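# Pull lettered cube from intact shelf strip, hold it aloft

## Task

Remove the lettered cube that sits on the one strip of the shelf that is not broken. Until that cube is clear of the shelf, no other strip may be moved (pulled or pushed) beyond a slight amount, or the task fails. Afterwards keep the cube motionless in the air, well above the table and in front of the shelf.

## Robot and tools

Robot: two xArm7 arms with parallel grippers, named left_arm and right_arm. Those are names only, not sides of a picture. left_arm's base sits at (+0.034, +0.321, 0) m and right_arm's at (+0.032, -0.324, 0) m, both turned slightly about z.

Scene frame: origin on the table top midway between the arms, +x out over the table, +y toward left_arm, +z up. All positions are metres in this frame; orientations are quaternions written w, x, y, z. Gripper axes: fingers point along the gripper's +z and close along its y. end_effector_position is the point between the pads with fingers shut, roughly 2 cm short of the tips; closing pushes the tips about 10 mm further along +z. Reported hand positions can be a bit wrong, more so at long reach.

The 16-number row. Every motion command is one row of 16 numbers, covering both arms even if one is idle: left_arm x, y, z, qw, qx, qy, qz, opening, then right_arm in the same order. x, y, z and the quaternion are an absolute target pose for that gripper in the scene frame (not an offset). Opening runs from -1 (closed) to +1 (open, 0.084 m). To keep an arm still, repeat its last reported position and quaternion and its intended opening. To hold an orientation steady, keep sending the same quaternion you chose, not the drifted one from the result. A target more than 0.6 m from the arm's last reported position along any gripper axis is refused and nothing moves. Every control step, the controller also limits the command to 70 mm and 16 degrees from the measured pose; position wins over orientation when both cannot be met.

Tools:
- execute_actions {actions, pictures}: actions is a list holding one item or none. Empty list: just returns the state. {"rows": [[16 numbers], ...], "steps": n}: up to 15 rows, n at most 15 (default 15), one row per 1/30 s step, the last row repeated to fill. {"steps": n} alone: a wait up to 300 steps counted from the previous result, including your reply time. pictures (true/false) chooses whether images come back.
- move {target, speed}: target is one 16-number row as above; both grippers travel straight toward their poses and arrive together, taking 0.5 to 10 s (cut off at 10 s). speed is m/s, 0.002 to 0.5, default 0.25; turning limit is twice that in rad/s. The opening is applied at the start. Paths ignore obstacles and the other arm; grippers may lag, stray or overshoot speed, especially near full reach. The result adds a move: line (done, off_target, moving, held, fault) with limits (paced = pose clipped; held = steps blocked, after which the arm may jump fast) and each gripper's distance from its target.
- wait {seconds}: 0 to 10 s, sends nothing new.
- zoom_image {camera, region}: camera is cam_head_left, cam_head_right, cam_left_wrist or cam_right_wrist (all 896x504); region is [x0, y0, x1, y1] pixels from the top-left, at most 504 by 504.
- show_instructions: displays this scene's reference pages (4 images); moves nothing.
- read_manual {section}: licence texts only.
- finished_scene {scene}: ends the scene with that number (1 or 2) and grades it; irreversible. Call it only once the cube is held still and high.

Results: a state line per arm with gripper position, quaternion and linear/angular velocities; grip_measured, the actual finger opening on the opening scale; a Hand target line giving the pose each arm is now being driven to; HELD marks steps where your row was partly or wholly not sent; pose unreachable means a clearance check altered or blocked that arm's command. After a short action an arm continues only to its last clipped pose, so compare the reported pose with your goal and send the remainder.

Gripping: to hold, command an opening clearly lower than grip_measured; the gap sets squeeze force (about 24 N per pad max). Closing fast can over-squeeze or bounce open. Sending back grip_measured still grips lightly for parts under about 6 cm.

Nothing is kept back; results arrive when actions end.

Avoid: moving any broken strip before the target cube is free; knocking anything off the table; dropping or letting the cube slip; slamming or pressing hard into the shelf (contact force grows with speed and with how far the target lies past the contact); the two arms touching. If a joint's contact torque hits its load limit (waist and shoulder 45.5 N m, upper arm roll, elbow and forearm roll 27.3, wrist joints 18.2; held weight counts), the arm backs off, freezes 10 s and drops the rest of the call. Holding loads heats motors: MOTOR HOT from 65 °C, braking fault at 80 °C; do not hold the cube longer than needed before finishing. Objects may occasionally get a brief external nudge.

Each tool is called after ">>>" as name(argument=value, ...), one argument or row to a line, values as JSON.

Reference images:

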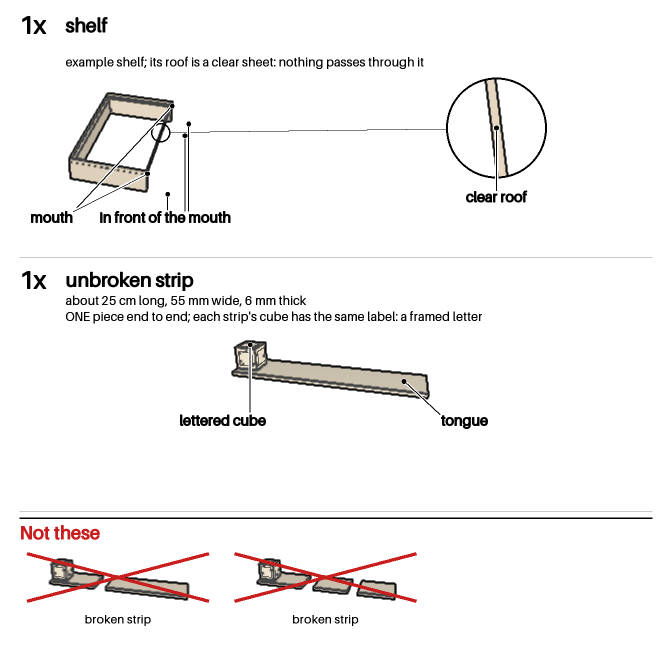

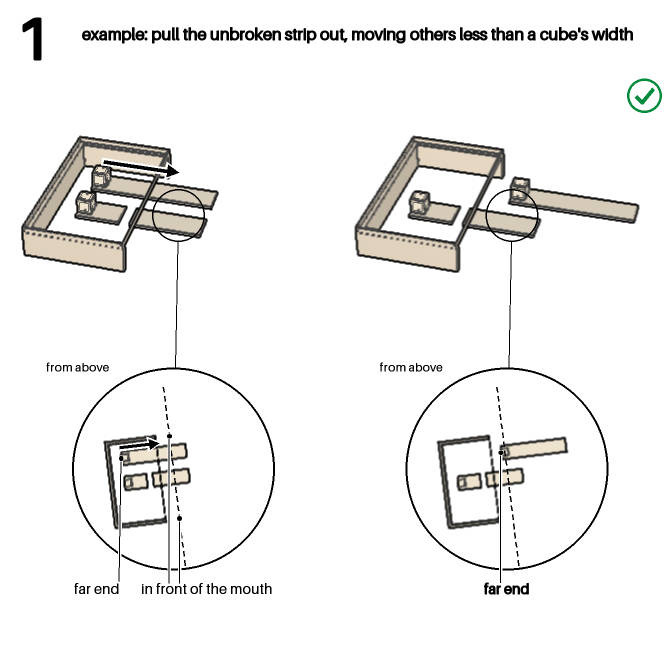

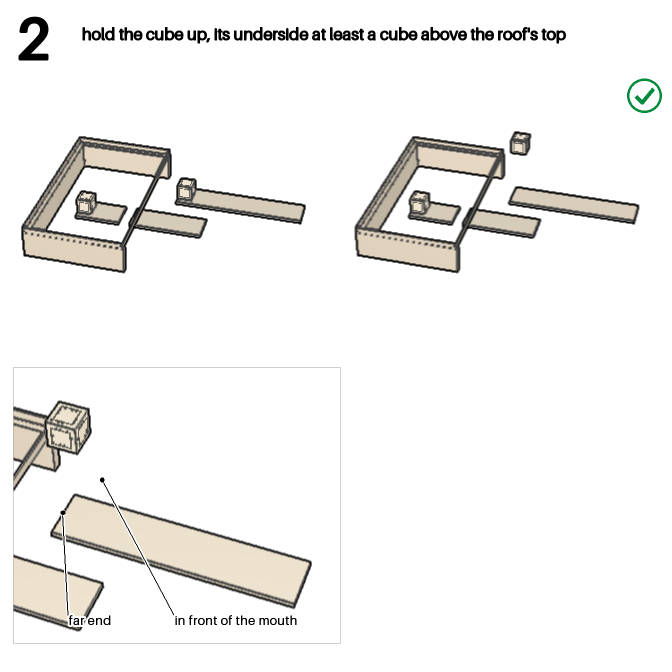

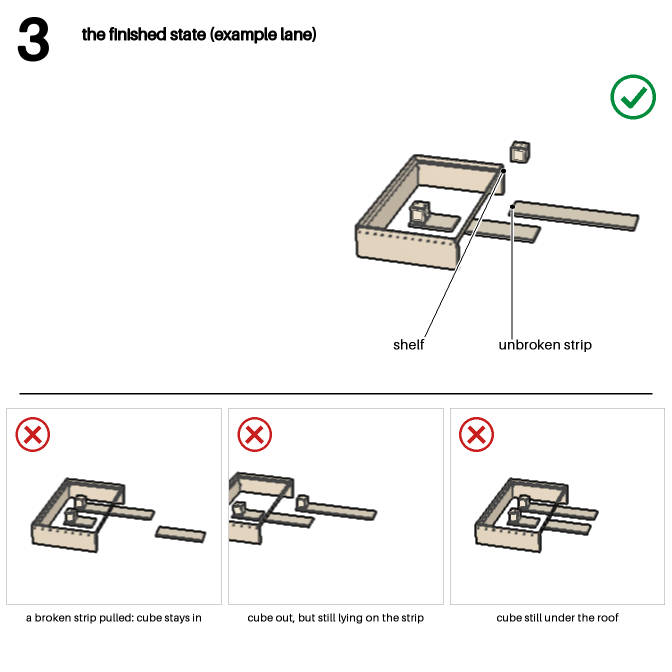

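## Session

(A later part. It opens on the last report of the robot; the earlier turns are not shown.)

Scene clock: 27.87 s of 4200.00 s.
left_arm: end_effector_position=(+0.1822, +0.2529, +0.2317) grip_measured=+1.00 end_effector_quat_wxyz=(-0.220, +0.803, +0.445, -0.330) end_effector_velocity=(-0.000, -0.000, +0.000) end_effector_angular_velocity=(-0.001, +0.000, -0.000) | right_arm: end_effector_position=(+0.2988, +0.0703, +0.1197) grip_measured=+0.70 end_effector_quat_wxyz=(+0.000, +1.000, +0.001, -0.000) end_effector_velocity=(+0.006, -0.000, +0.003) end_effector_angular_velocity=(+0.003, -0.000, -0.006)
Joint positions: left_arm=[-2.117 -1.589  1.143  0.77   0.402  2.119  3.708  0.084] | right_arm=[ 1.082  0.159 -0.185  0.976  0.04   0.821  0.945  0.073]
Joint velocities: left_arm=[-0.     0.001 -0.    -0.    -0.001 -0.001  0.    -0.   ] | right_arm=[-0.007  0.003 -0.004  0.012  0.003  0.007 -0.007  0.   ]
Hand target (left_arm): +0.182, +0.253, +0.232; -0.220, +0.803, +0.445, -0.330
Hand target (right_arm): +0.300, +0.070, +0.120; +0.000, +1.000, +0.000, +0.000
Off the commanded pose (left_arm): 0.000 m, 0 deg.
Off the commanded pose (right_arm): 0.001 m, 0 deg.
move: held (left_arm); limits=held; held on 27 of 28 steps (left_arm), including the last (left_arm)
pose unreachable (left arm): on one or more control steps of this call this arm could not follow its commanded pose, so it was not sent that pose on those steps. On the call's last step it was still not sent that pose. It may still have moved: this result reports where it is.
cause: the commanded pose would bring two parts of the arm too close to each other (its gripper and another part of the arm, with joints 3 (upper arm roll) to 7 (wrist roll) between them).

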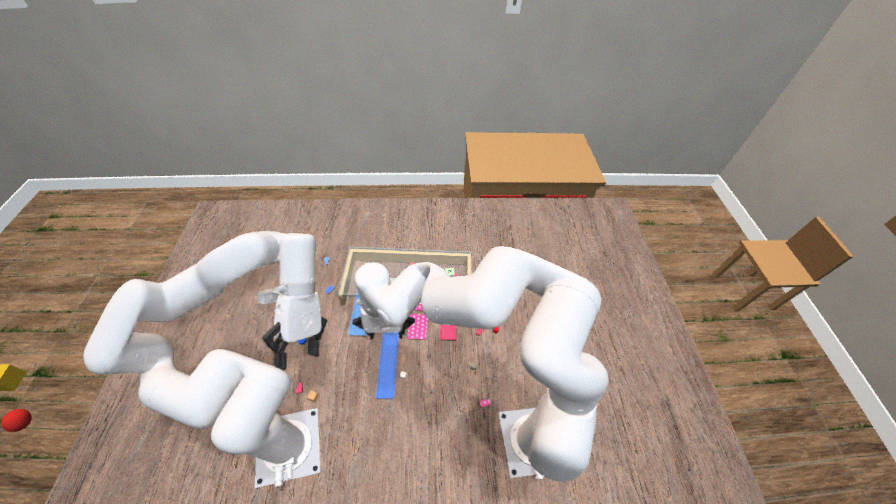

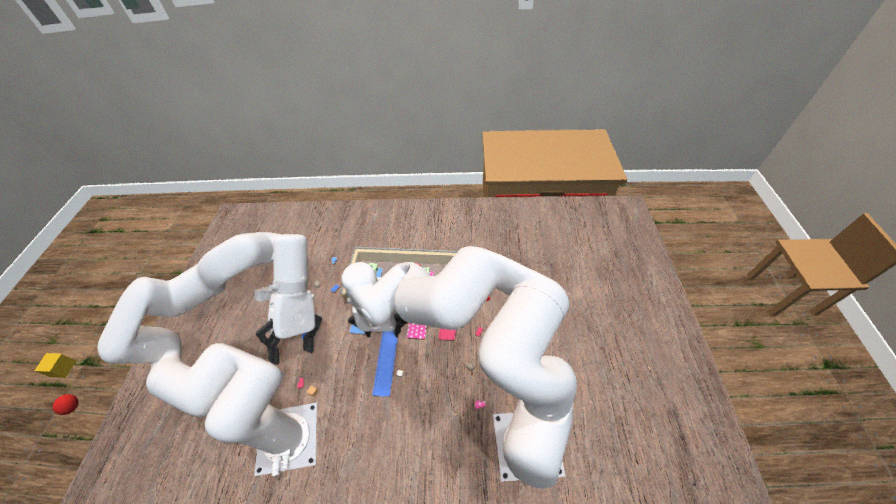

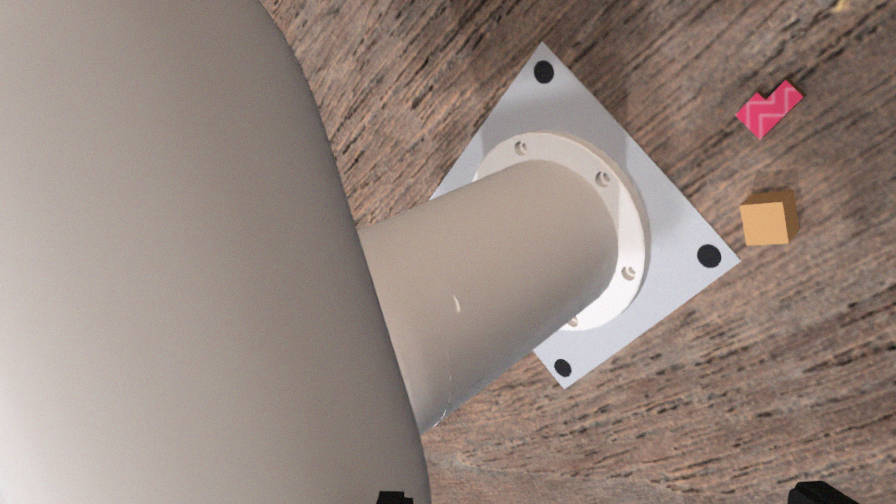

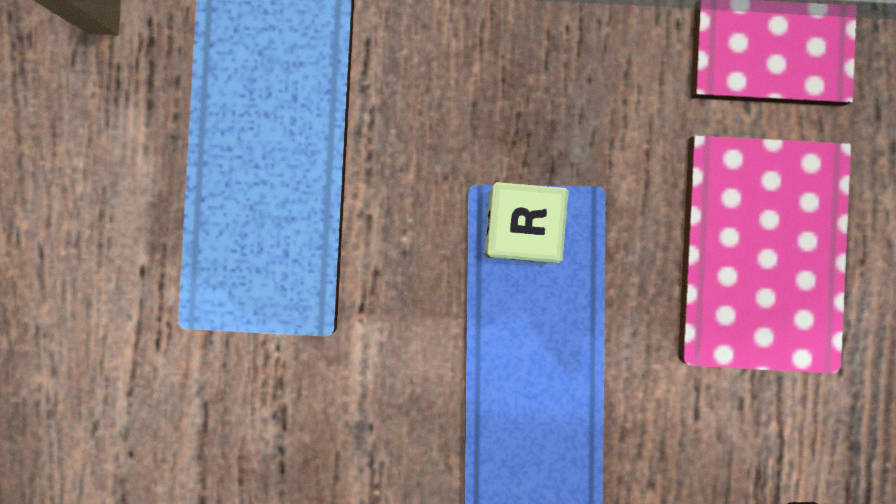

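>>> move(
  target=[0.182,0.253,0.232,-0.220,0.803,0.445,-0.330,1, 0.379,0.08,0.07,0,1,-0.04,0,0.3],
)

>>> move(
  target=[0.182,0.253,0.232,-0.220,0.803,0.445,-0.330,1, 0.379,0.08,0.031,0,1,-0.04,0,0.3],
  speed=0.06,
)

>>> move(
  target=[0.182,0.253,0.232,-0.220,0.803,0.445,-0.330,1, 0.379,0.08,0.031,0,1,-0.04,0,-0.9],
)

>>> move(
  target=[0.182,0.253,0.232,-0.220,0.803,0.445,-0.330,1, 0.36,0.08,0.2,0,1,-0.04,0,-0.9],
  speed=0.12,
)

Scene clock: 33.83 s of 4200.00 s.
left_arm: end_effector_position=(+0.1822, +0.2529, +0.2317) grip_measured=+1.00 end_effector_quat_wxyz=(-0.220, +0.803, +0.445, -0.330) end_effector_velocity=(-0.000, +0.000, -0.000) end_effector_angular_velocity=(+0.001, -0.001, -0.001) | right_arm: end_effector_position=(+0.3787, +0.0807, +0.0704) grip_measured=+0.29 end_effector_quat_wxyz=(-0.001, +0.999, -0.040, -0.000) end_effector_velocity=(+0.003, -0.004, -0.003) end_effector_angular_velocity=(-0.005, +0.002, -0.009)
Joint positions: left_arm=[-2.117 -1.589  1.143  0.77   0.402  2.119  3.708  0.084] | right_arm=[ 0.99   0.416 -0.217  1.173  0.127  0.769  0.854  0.056]
Joint velocities: left_arm=[-0.001 -0.    -0.     0.     0.     0.001 -0.     0.   ] | right_arm=[-0.006  0.006 -0.003  0.001  0.001  0.001 -0.001 -0.   ]
Hand target (left_arm): +0.182, +0.253, +0.232; -0.220, +0.803, +0.445, -0.330
Hand target (right_arm): +0.379, +0.080, +0.070; -0.000, +0.999, -0.040, -0.000
Off the commanded pose (left_arm): 0.000 m, 0 deg.
Off the commanded pose (right_arm): 0.001 m, 0 deg.
After step 90, 2.07 s passed at rest.
move: held (left_arm); limits=held; held on 26 of 27 steps (left_arm), including the last (left_arm)
pose unreachable (left arm): on one or more control steps of this call this arm could not follow its commanded pose, so it was not sent that pose on those steps. On the call's last step it was still not sent that pose. It may still have moved: this result reports where it is.
cause: the commanded pose would bring two parts of the arm too close to each other (its gripper and another part of the arm, with joints 3 (upper arm roll) to 7 (wrist roll) between them).

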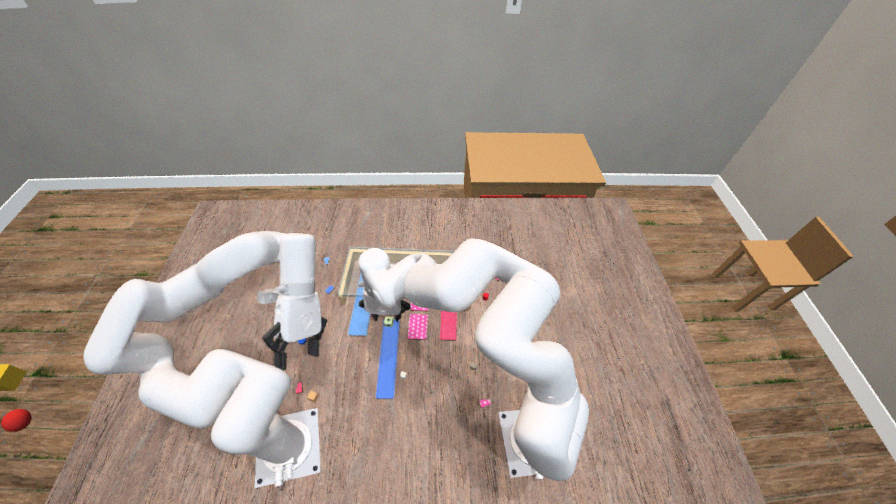

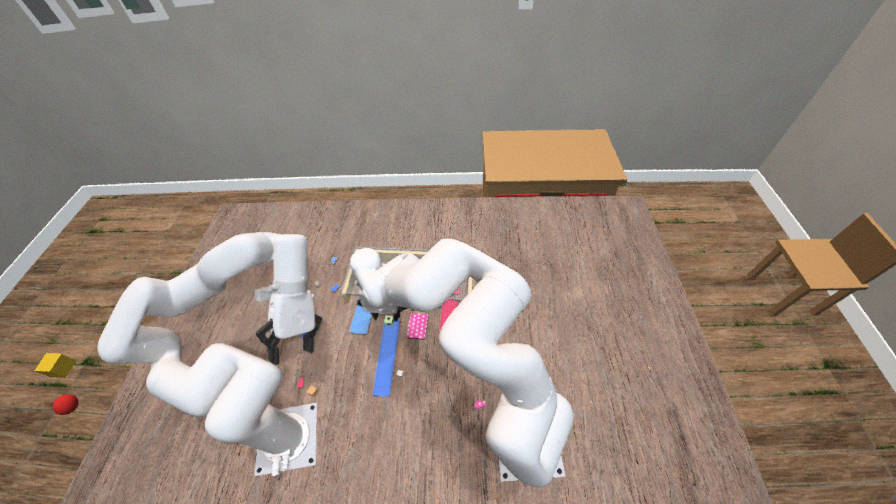

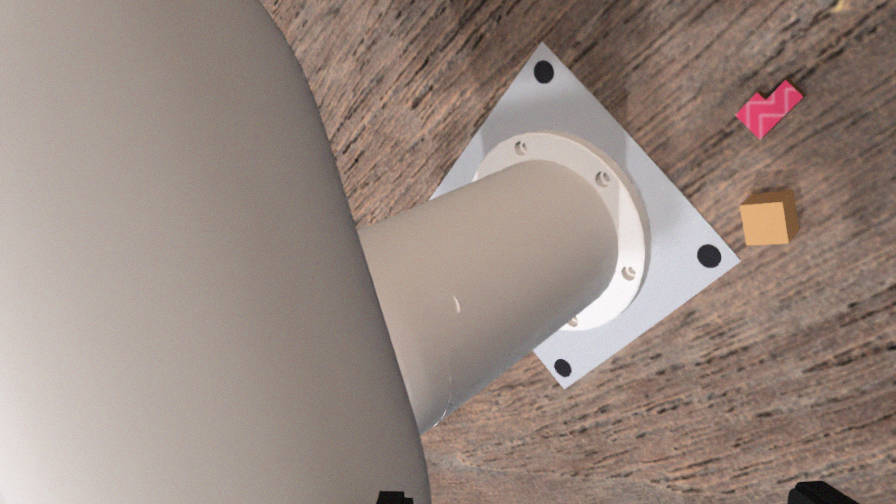

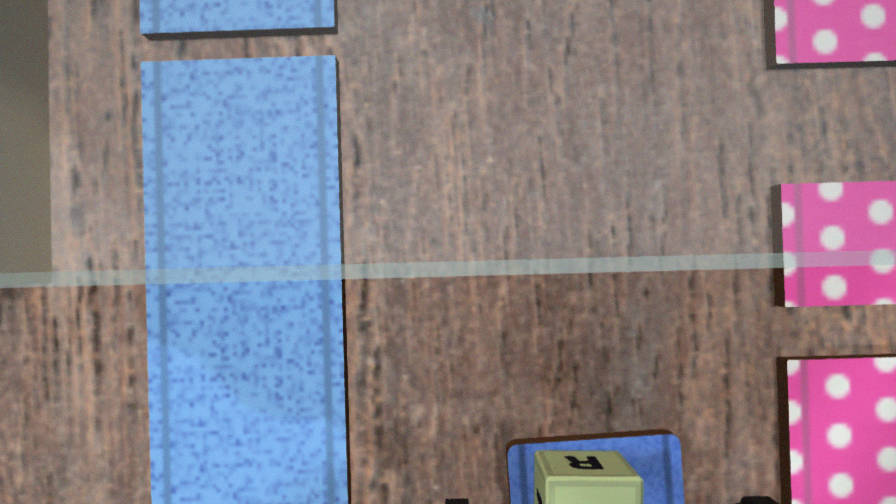

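Scene clock: 35.03 s of 4200.00 s.
left_arm: end_effector_position=(+0.1822, +0.2529, +0.2317) grip_measured=+1.00 end_effector_quat_wxyz=(-0.220, +0.803, +0.445, -0.330) end_effector_velocity=(-0.000, -0.000, +0.000) end_effector_angular_velocity=(-0.000, +0.001, -0.001) | right_arm: end_effector_position=(+0.3792, +0.0803, +0.0313) grip_measured=+0.29 end_effector_quat_wxyz=(-0.000, +0.999, -0.040, +0.000) end_effector_velocity=(+0.002, +0.001, +0.001) end_effector_angular_velocity=(+0.005, -0.004, -0.002)
Joint positions: left_arm=[-2.117 -1.589  1.143  0.77   0.402  2.119  3.708  0.084] | right_arm=[ 0.979  0.494 -0.202  1.16   0.152  0.68   0.837  0.056]
Joint velocities: left_arm=[-0.     0.     0.     0.    -0.001 -0.     0.    -0.   ] | right_arm=[-0.001  0.     0.     0.002  0.002 -0.004 -0.001 -0.   ]
Hand target (left_arm): +0.182, +0.253, +0.232; -0.220, +0.803, +0.445, -0.330
Hand target (right_arm): +0.379, +0.080, +0.031; -0.000, +0.999, -0.040, -0.000
Off the commanded pose (left_arm): 0.000 m, 0 deg.
Off the commanded pose (right_arm): 0.000 m, 0 deg.
move: held (left_arm); limits=held; held on 28 of 29 steps (left_arm), including the last (left_arm)
pose unreachable (left arm): on one or more control steps of this call this arm could not follow its commanded pose, so it was not sent that pose on those steps. On the call's last step it was still not sent that pose. It may still have moved: this result reports where it is.
cause: the commanded pose would bring two parts of the arm too close to each other (its gripper and another part of the arm, with joints 3 (upper arm roll) to 7 (wrist roll) between them).

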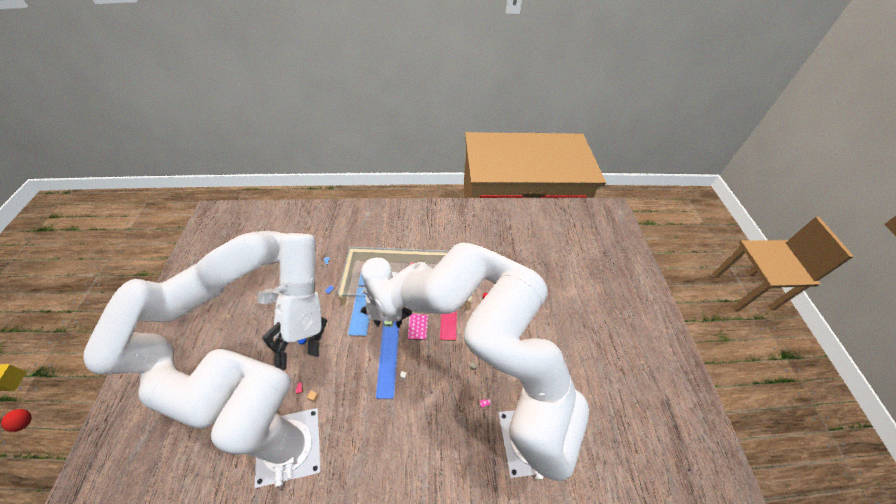

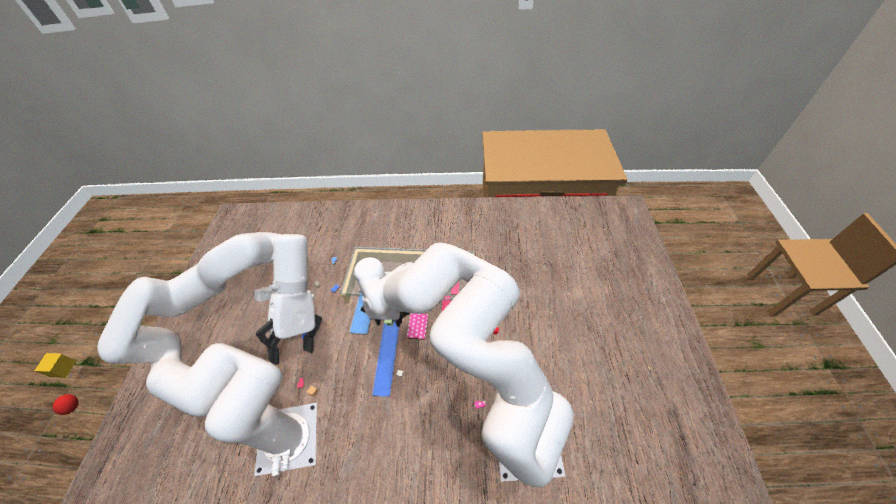

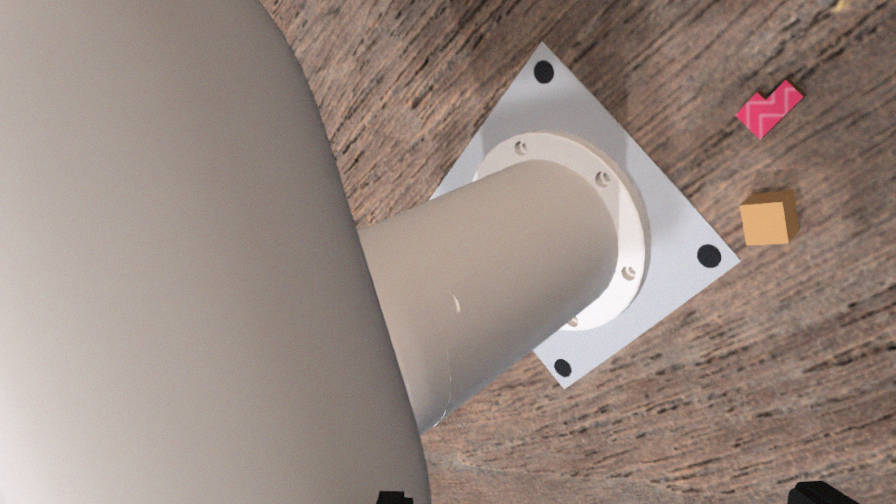

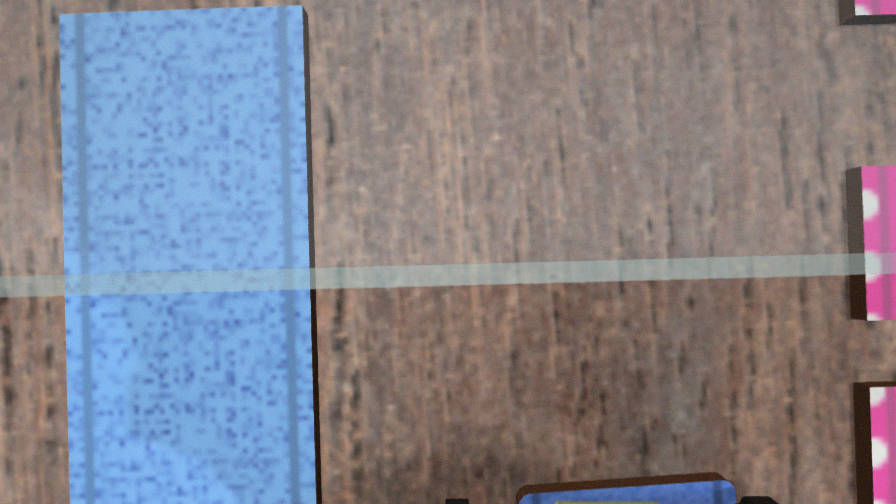

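Scene clock: 35.97 s of 4200.00 s.
left_arm: end_effector_position=(+0.1822, +0.2529, +0.2317) grip_measured=+1.00 end_effector_quat_wxyz=(-0.220, +0.803, +0.445, -0.330) end_effector_velocity=(-0.000, -0.000, +0.000) end_effector_angular_velocity=(-0.001, +0.000, +0.001) | right_arm: end_effector_position=(+0.3790, +0.0800, +0.0310) grip_measured=-0.45 end_effector_quat_wxyz=(-0.000, +0.999, -0.040, +0.000) end_effector_velocity=(+0.001, -0.000, +0.000) end_effector_angular_velocity=(+0.001, -0.000, -0.001)
Joint positions: left_arm=[-2.117 -1.589  1.143  0.77   0.402  2.119  3.708  0.084] | right_arm=[ 0.979  0.494 -0.202  1.159  0.152  0.68   0.837  0.024]
Joint velocities: left_arm=[ 0.     0.     0.    -0.    -0.    -0.001  0.    -0.   ] | right_arm=[-0.001 -0.001 -0.     0.     0.001 -0.    -0.    -0.   ]
Hand target (left_arm): +0.182, +0.253, +0.232; -0.220, +0.803, +0.445, -0.330
Hand target (right_arm): +0.379, +0.080, +0.031; +0.000, +0.999, -0.040, -0.000
Off the commanded pose (left_arm): 0.000 m, 0 deg.
Off the commanded pose (right_arm): 0.000 m, 0 deg.
move: held (left_arm); limits=held; held on 20 of 21 steps (left_arm), including the last (left_arm)
pose unreachable (left arm): on one or more control steps of this call this arm could not follow its commanded pose, so it was not sent that pose on those steps. On the call's last step it was still not sent that pose. It may still have moved: this result reports where it is.
cause: the commanded pose would bring two parts of the arm too close to each other (its gripper and another part of the arm, with joints 3 (upper arm roll) to 7 (wrist roll) between them).

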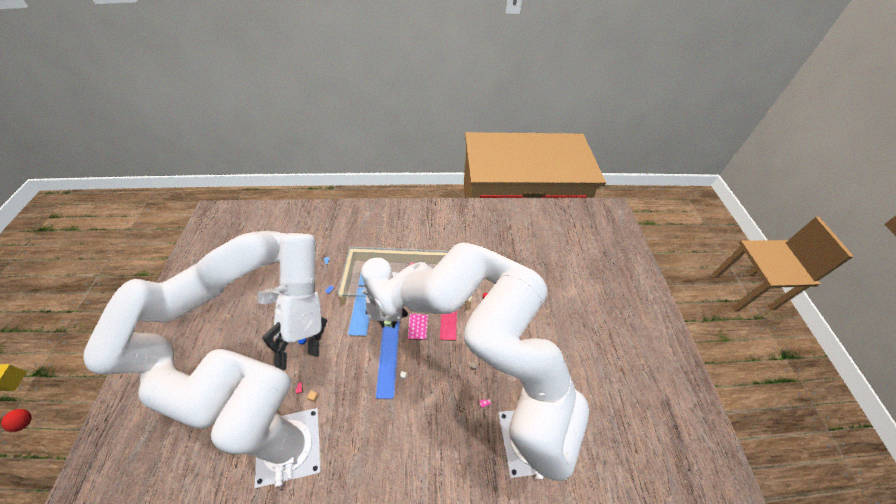

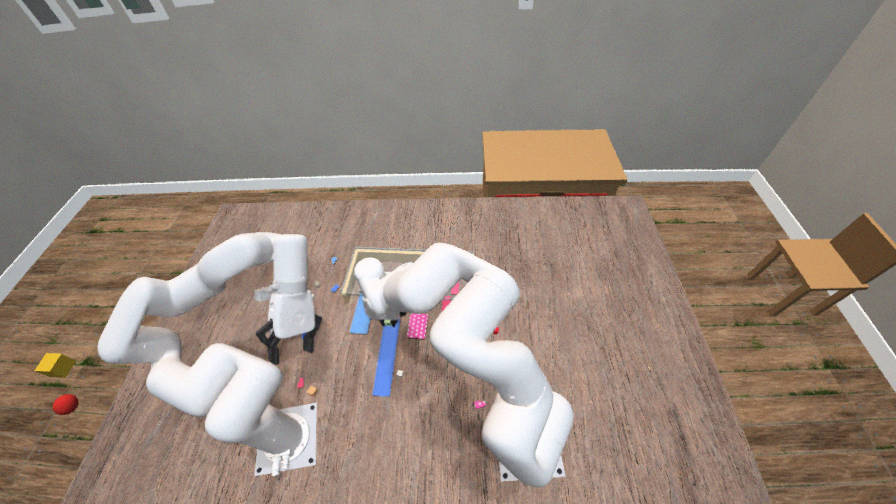

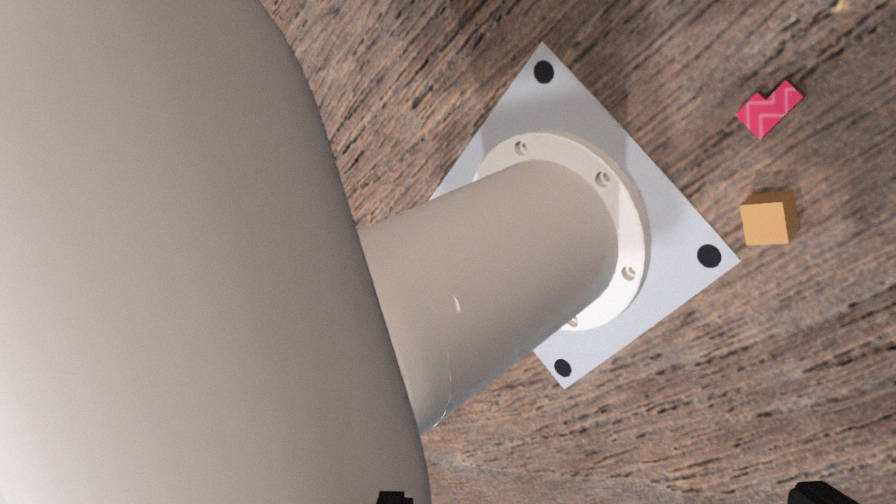

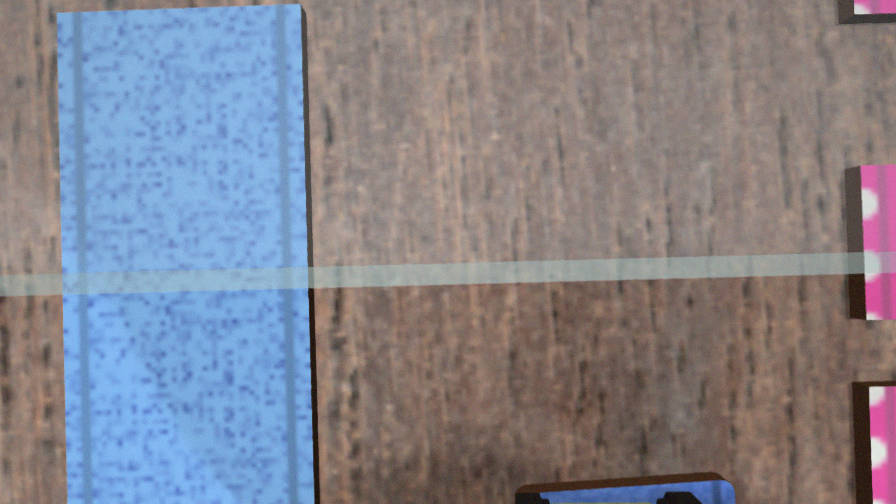

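Scene clock: 37.97 s of 4200.00 s.
left_arm: end_effector_position=(+0.1822, +0.2529, +0.2317) grip_measured=+1.00 end_effector_quat_wxyz=(-0.220, +0.803, +0.445, -0.330) end_effector_velocity=(+0.000, -0.001, +0.000) end_effector_angular_velocity=(-0.002, -0.001, +0.002) | right_arm: end_effector_position=(+0.3596, +0.0789, +0.1994) grip_measured=-0.45 end_effector_quat_wxyz=(+0.001, +0.999, -0.040, +0.000) end_effector_velocity=(-0.000, +0.001, +0.002) end_effector_angular_velocity=(+0.000, +0.000, +0.000)
Joint positions: left_arm=[-2.117 -1.589  1.143  0.77   0.402  2.119  3.708  0.084] | right_arm=[ 1.032  0.191 -0.234  1.263  0.048  1.079  0.933  0.024]
Joint velocities: left_arm=[-0.    -0.    -0.    -0.     0.001 -0.003  0.     0.   ] | right_arm=[ 0.001 -0.     0.     0.005  0.     0.005  0.001  0.   ]
Hand target (left_arm): +0.182, +0.253, +0.232; -0.220, +0.803, +0.445, -0.330
Hand target (right_arm): +0.360, +0.079, +0.200; +0.000, +0.999, -0.040, +0.001
Off the commanded pose (left_arm): 0.000 m, 0 deg.
Off the commanded pose (right_arm): 0.001 m, 0 deg.
move: held (left_arm); limits=held; held on 51 of 53 steps (left_arm), including the last (left_arm)
pose unreachable (left arm): on one or more control steps of this call this arm could not follow its commanded pose, so it was not sent that pose on those steps. On the call's last step it was still not sent that pose. It may still have moved: this result reports where it is.
cause: the commanded pose would bring two parts of the arm too close to each other (its gripper and another part of the arm, with joints 3 (upper arm roll) to 7 (wrist roll) between them).

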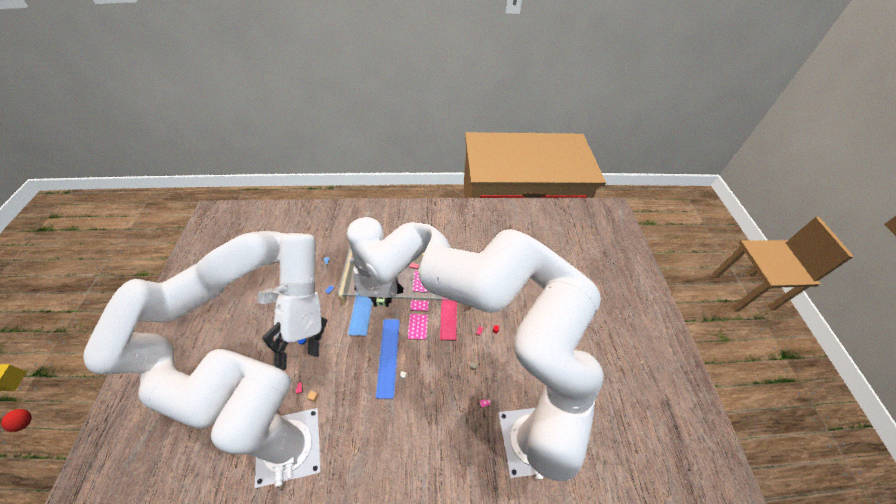

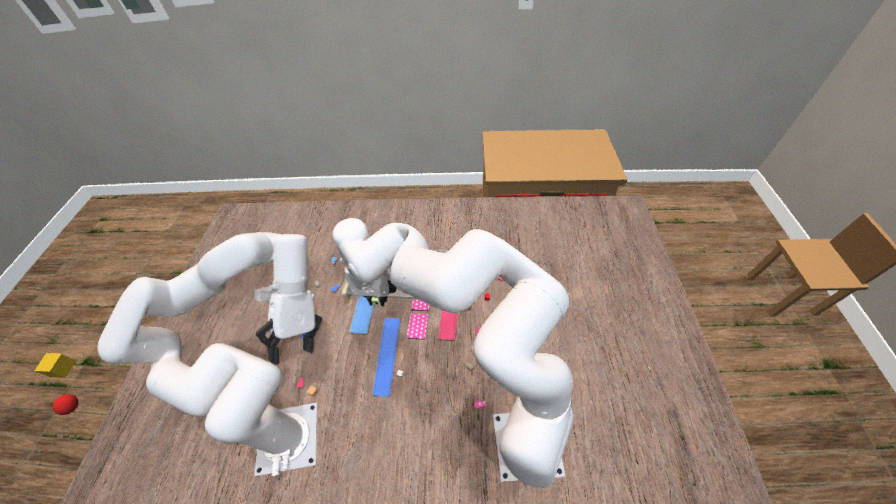

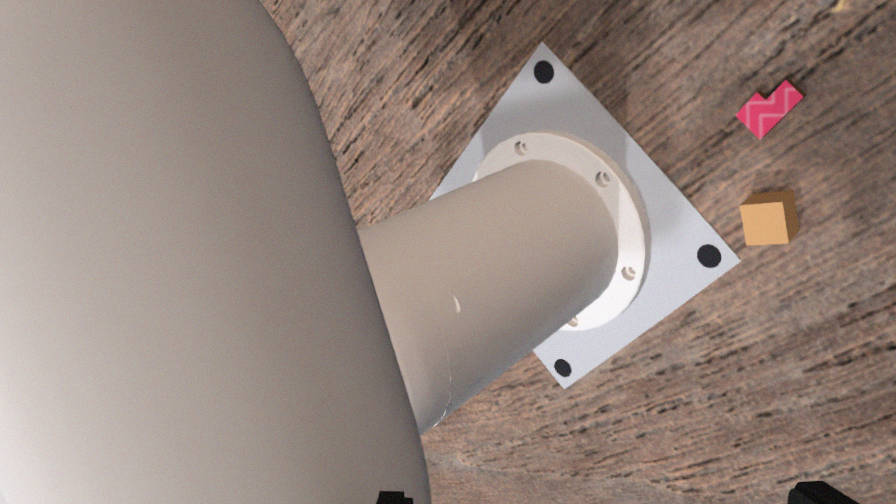

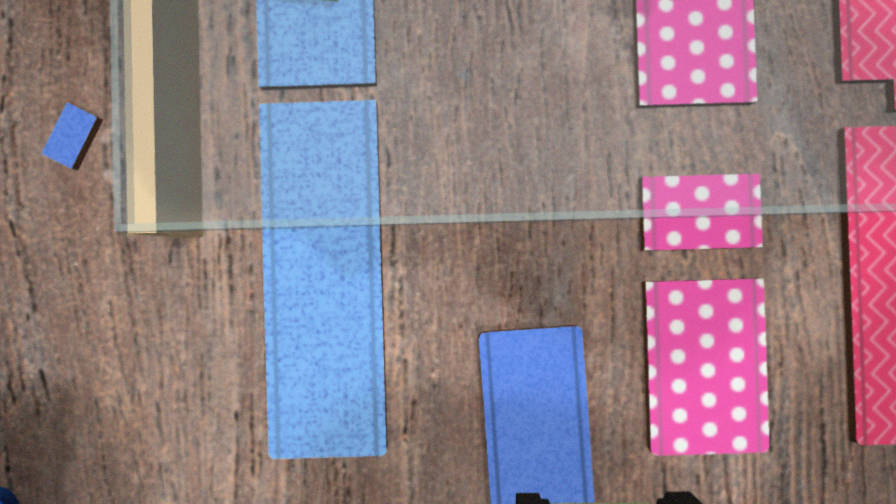

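>>> finished_scene(
  scene=1,
)

The scene is finished: the task was done.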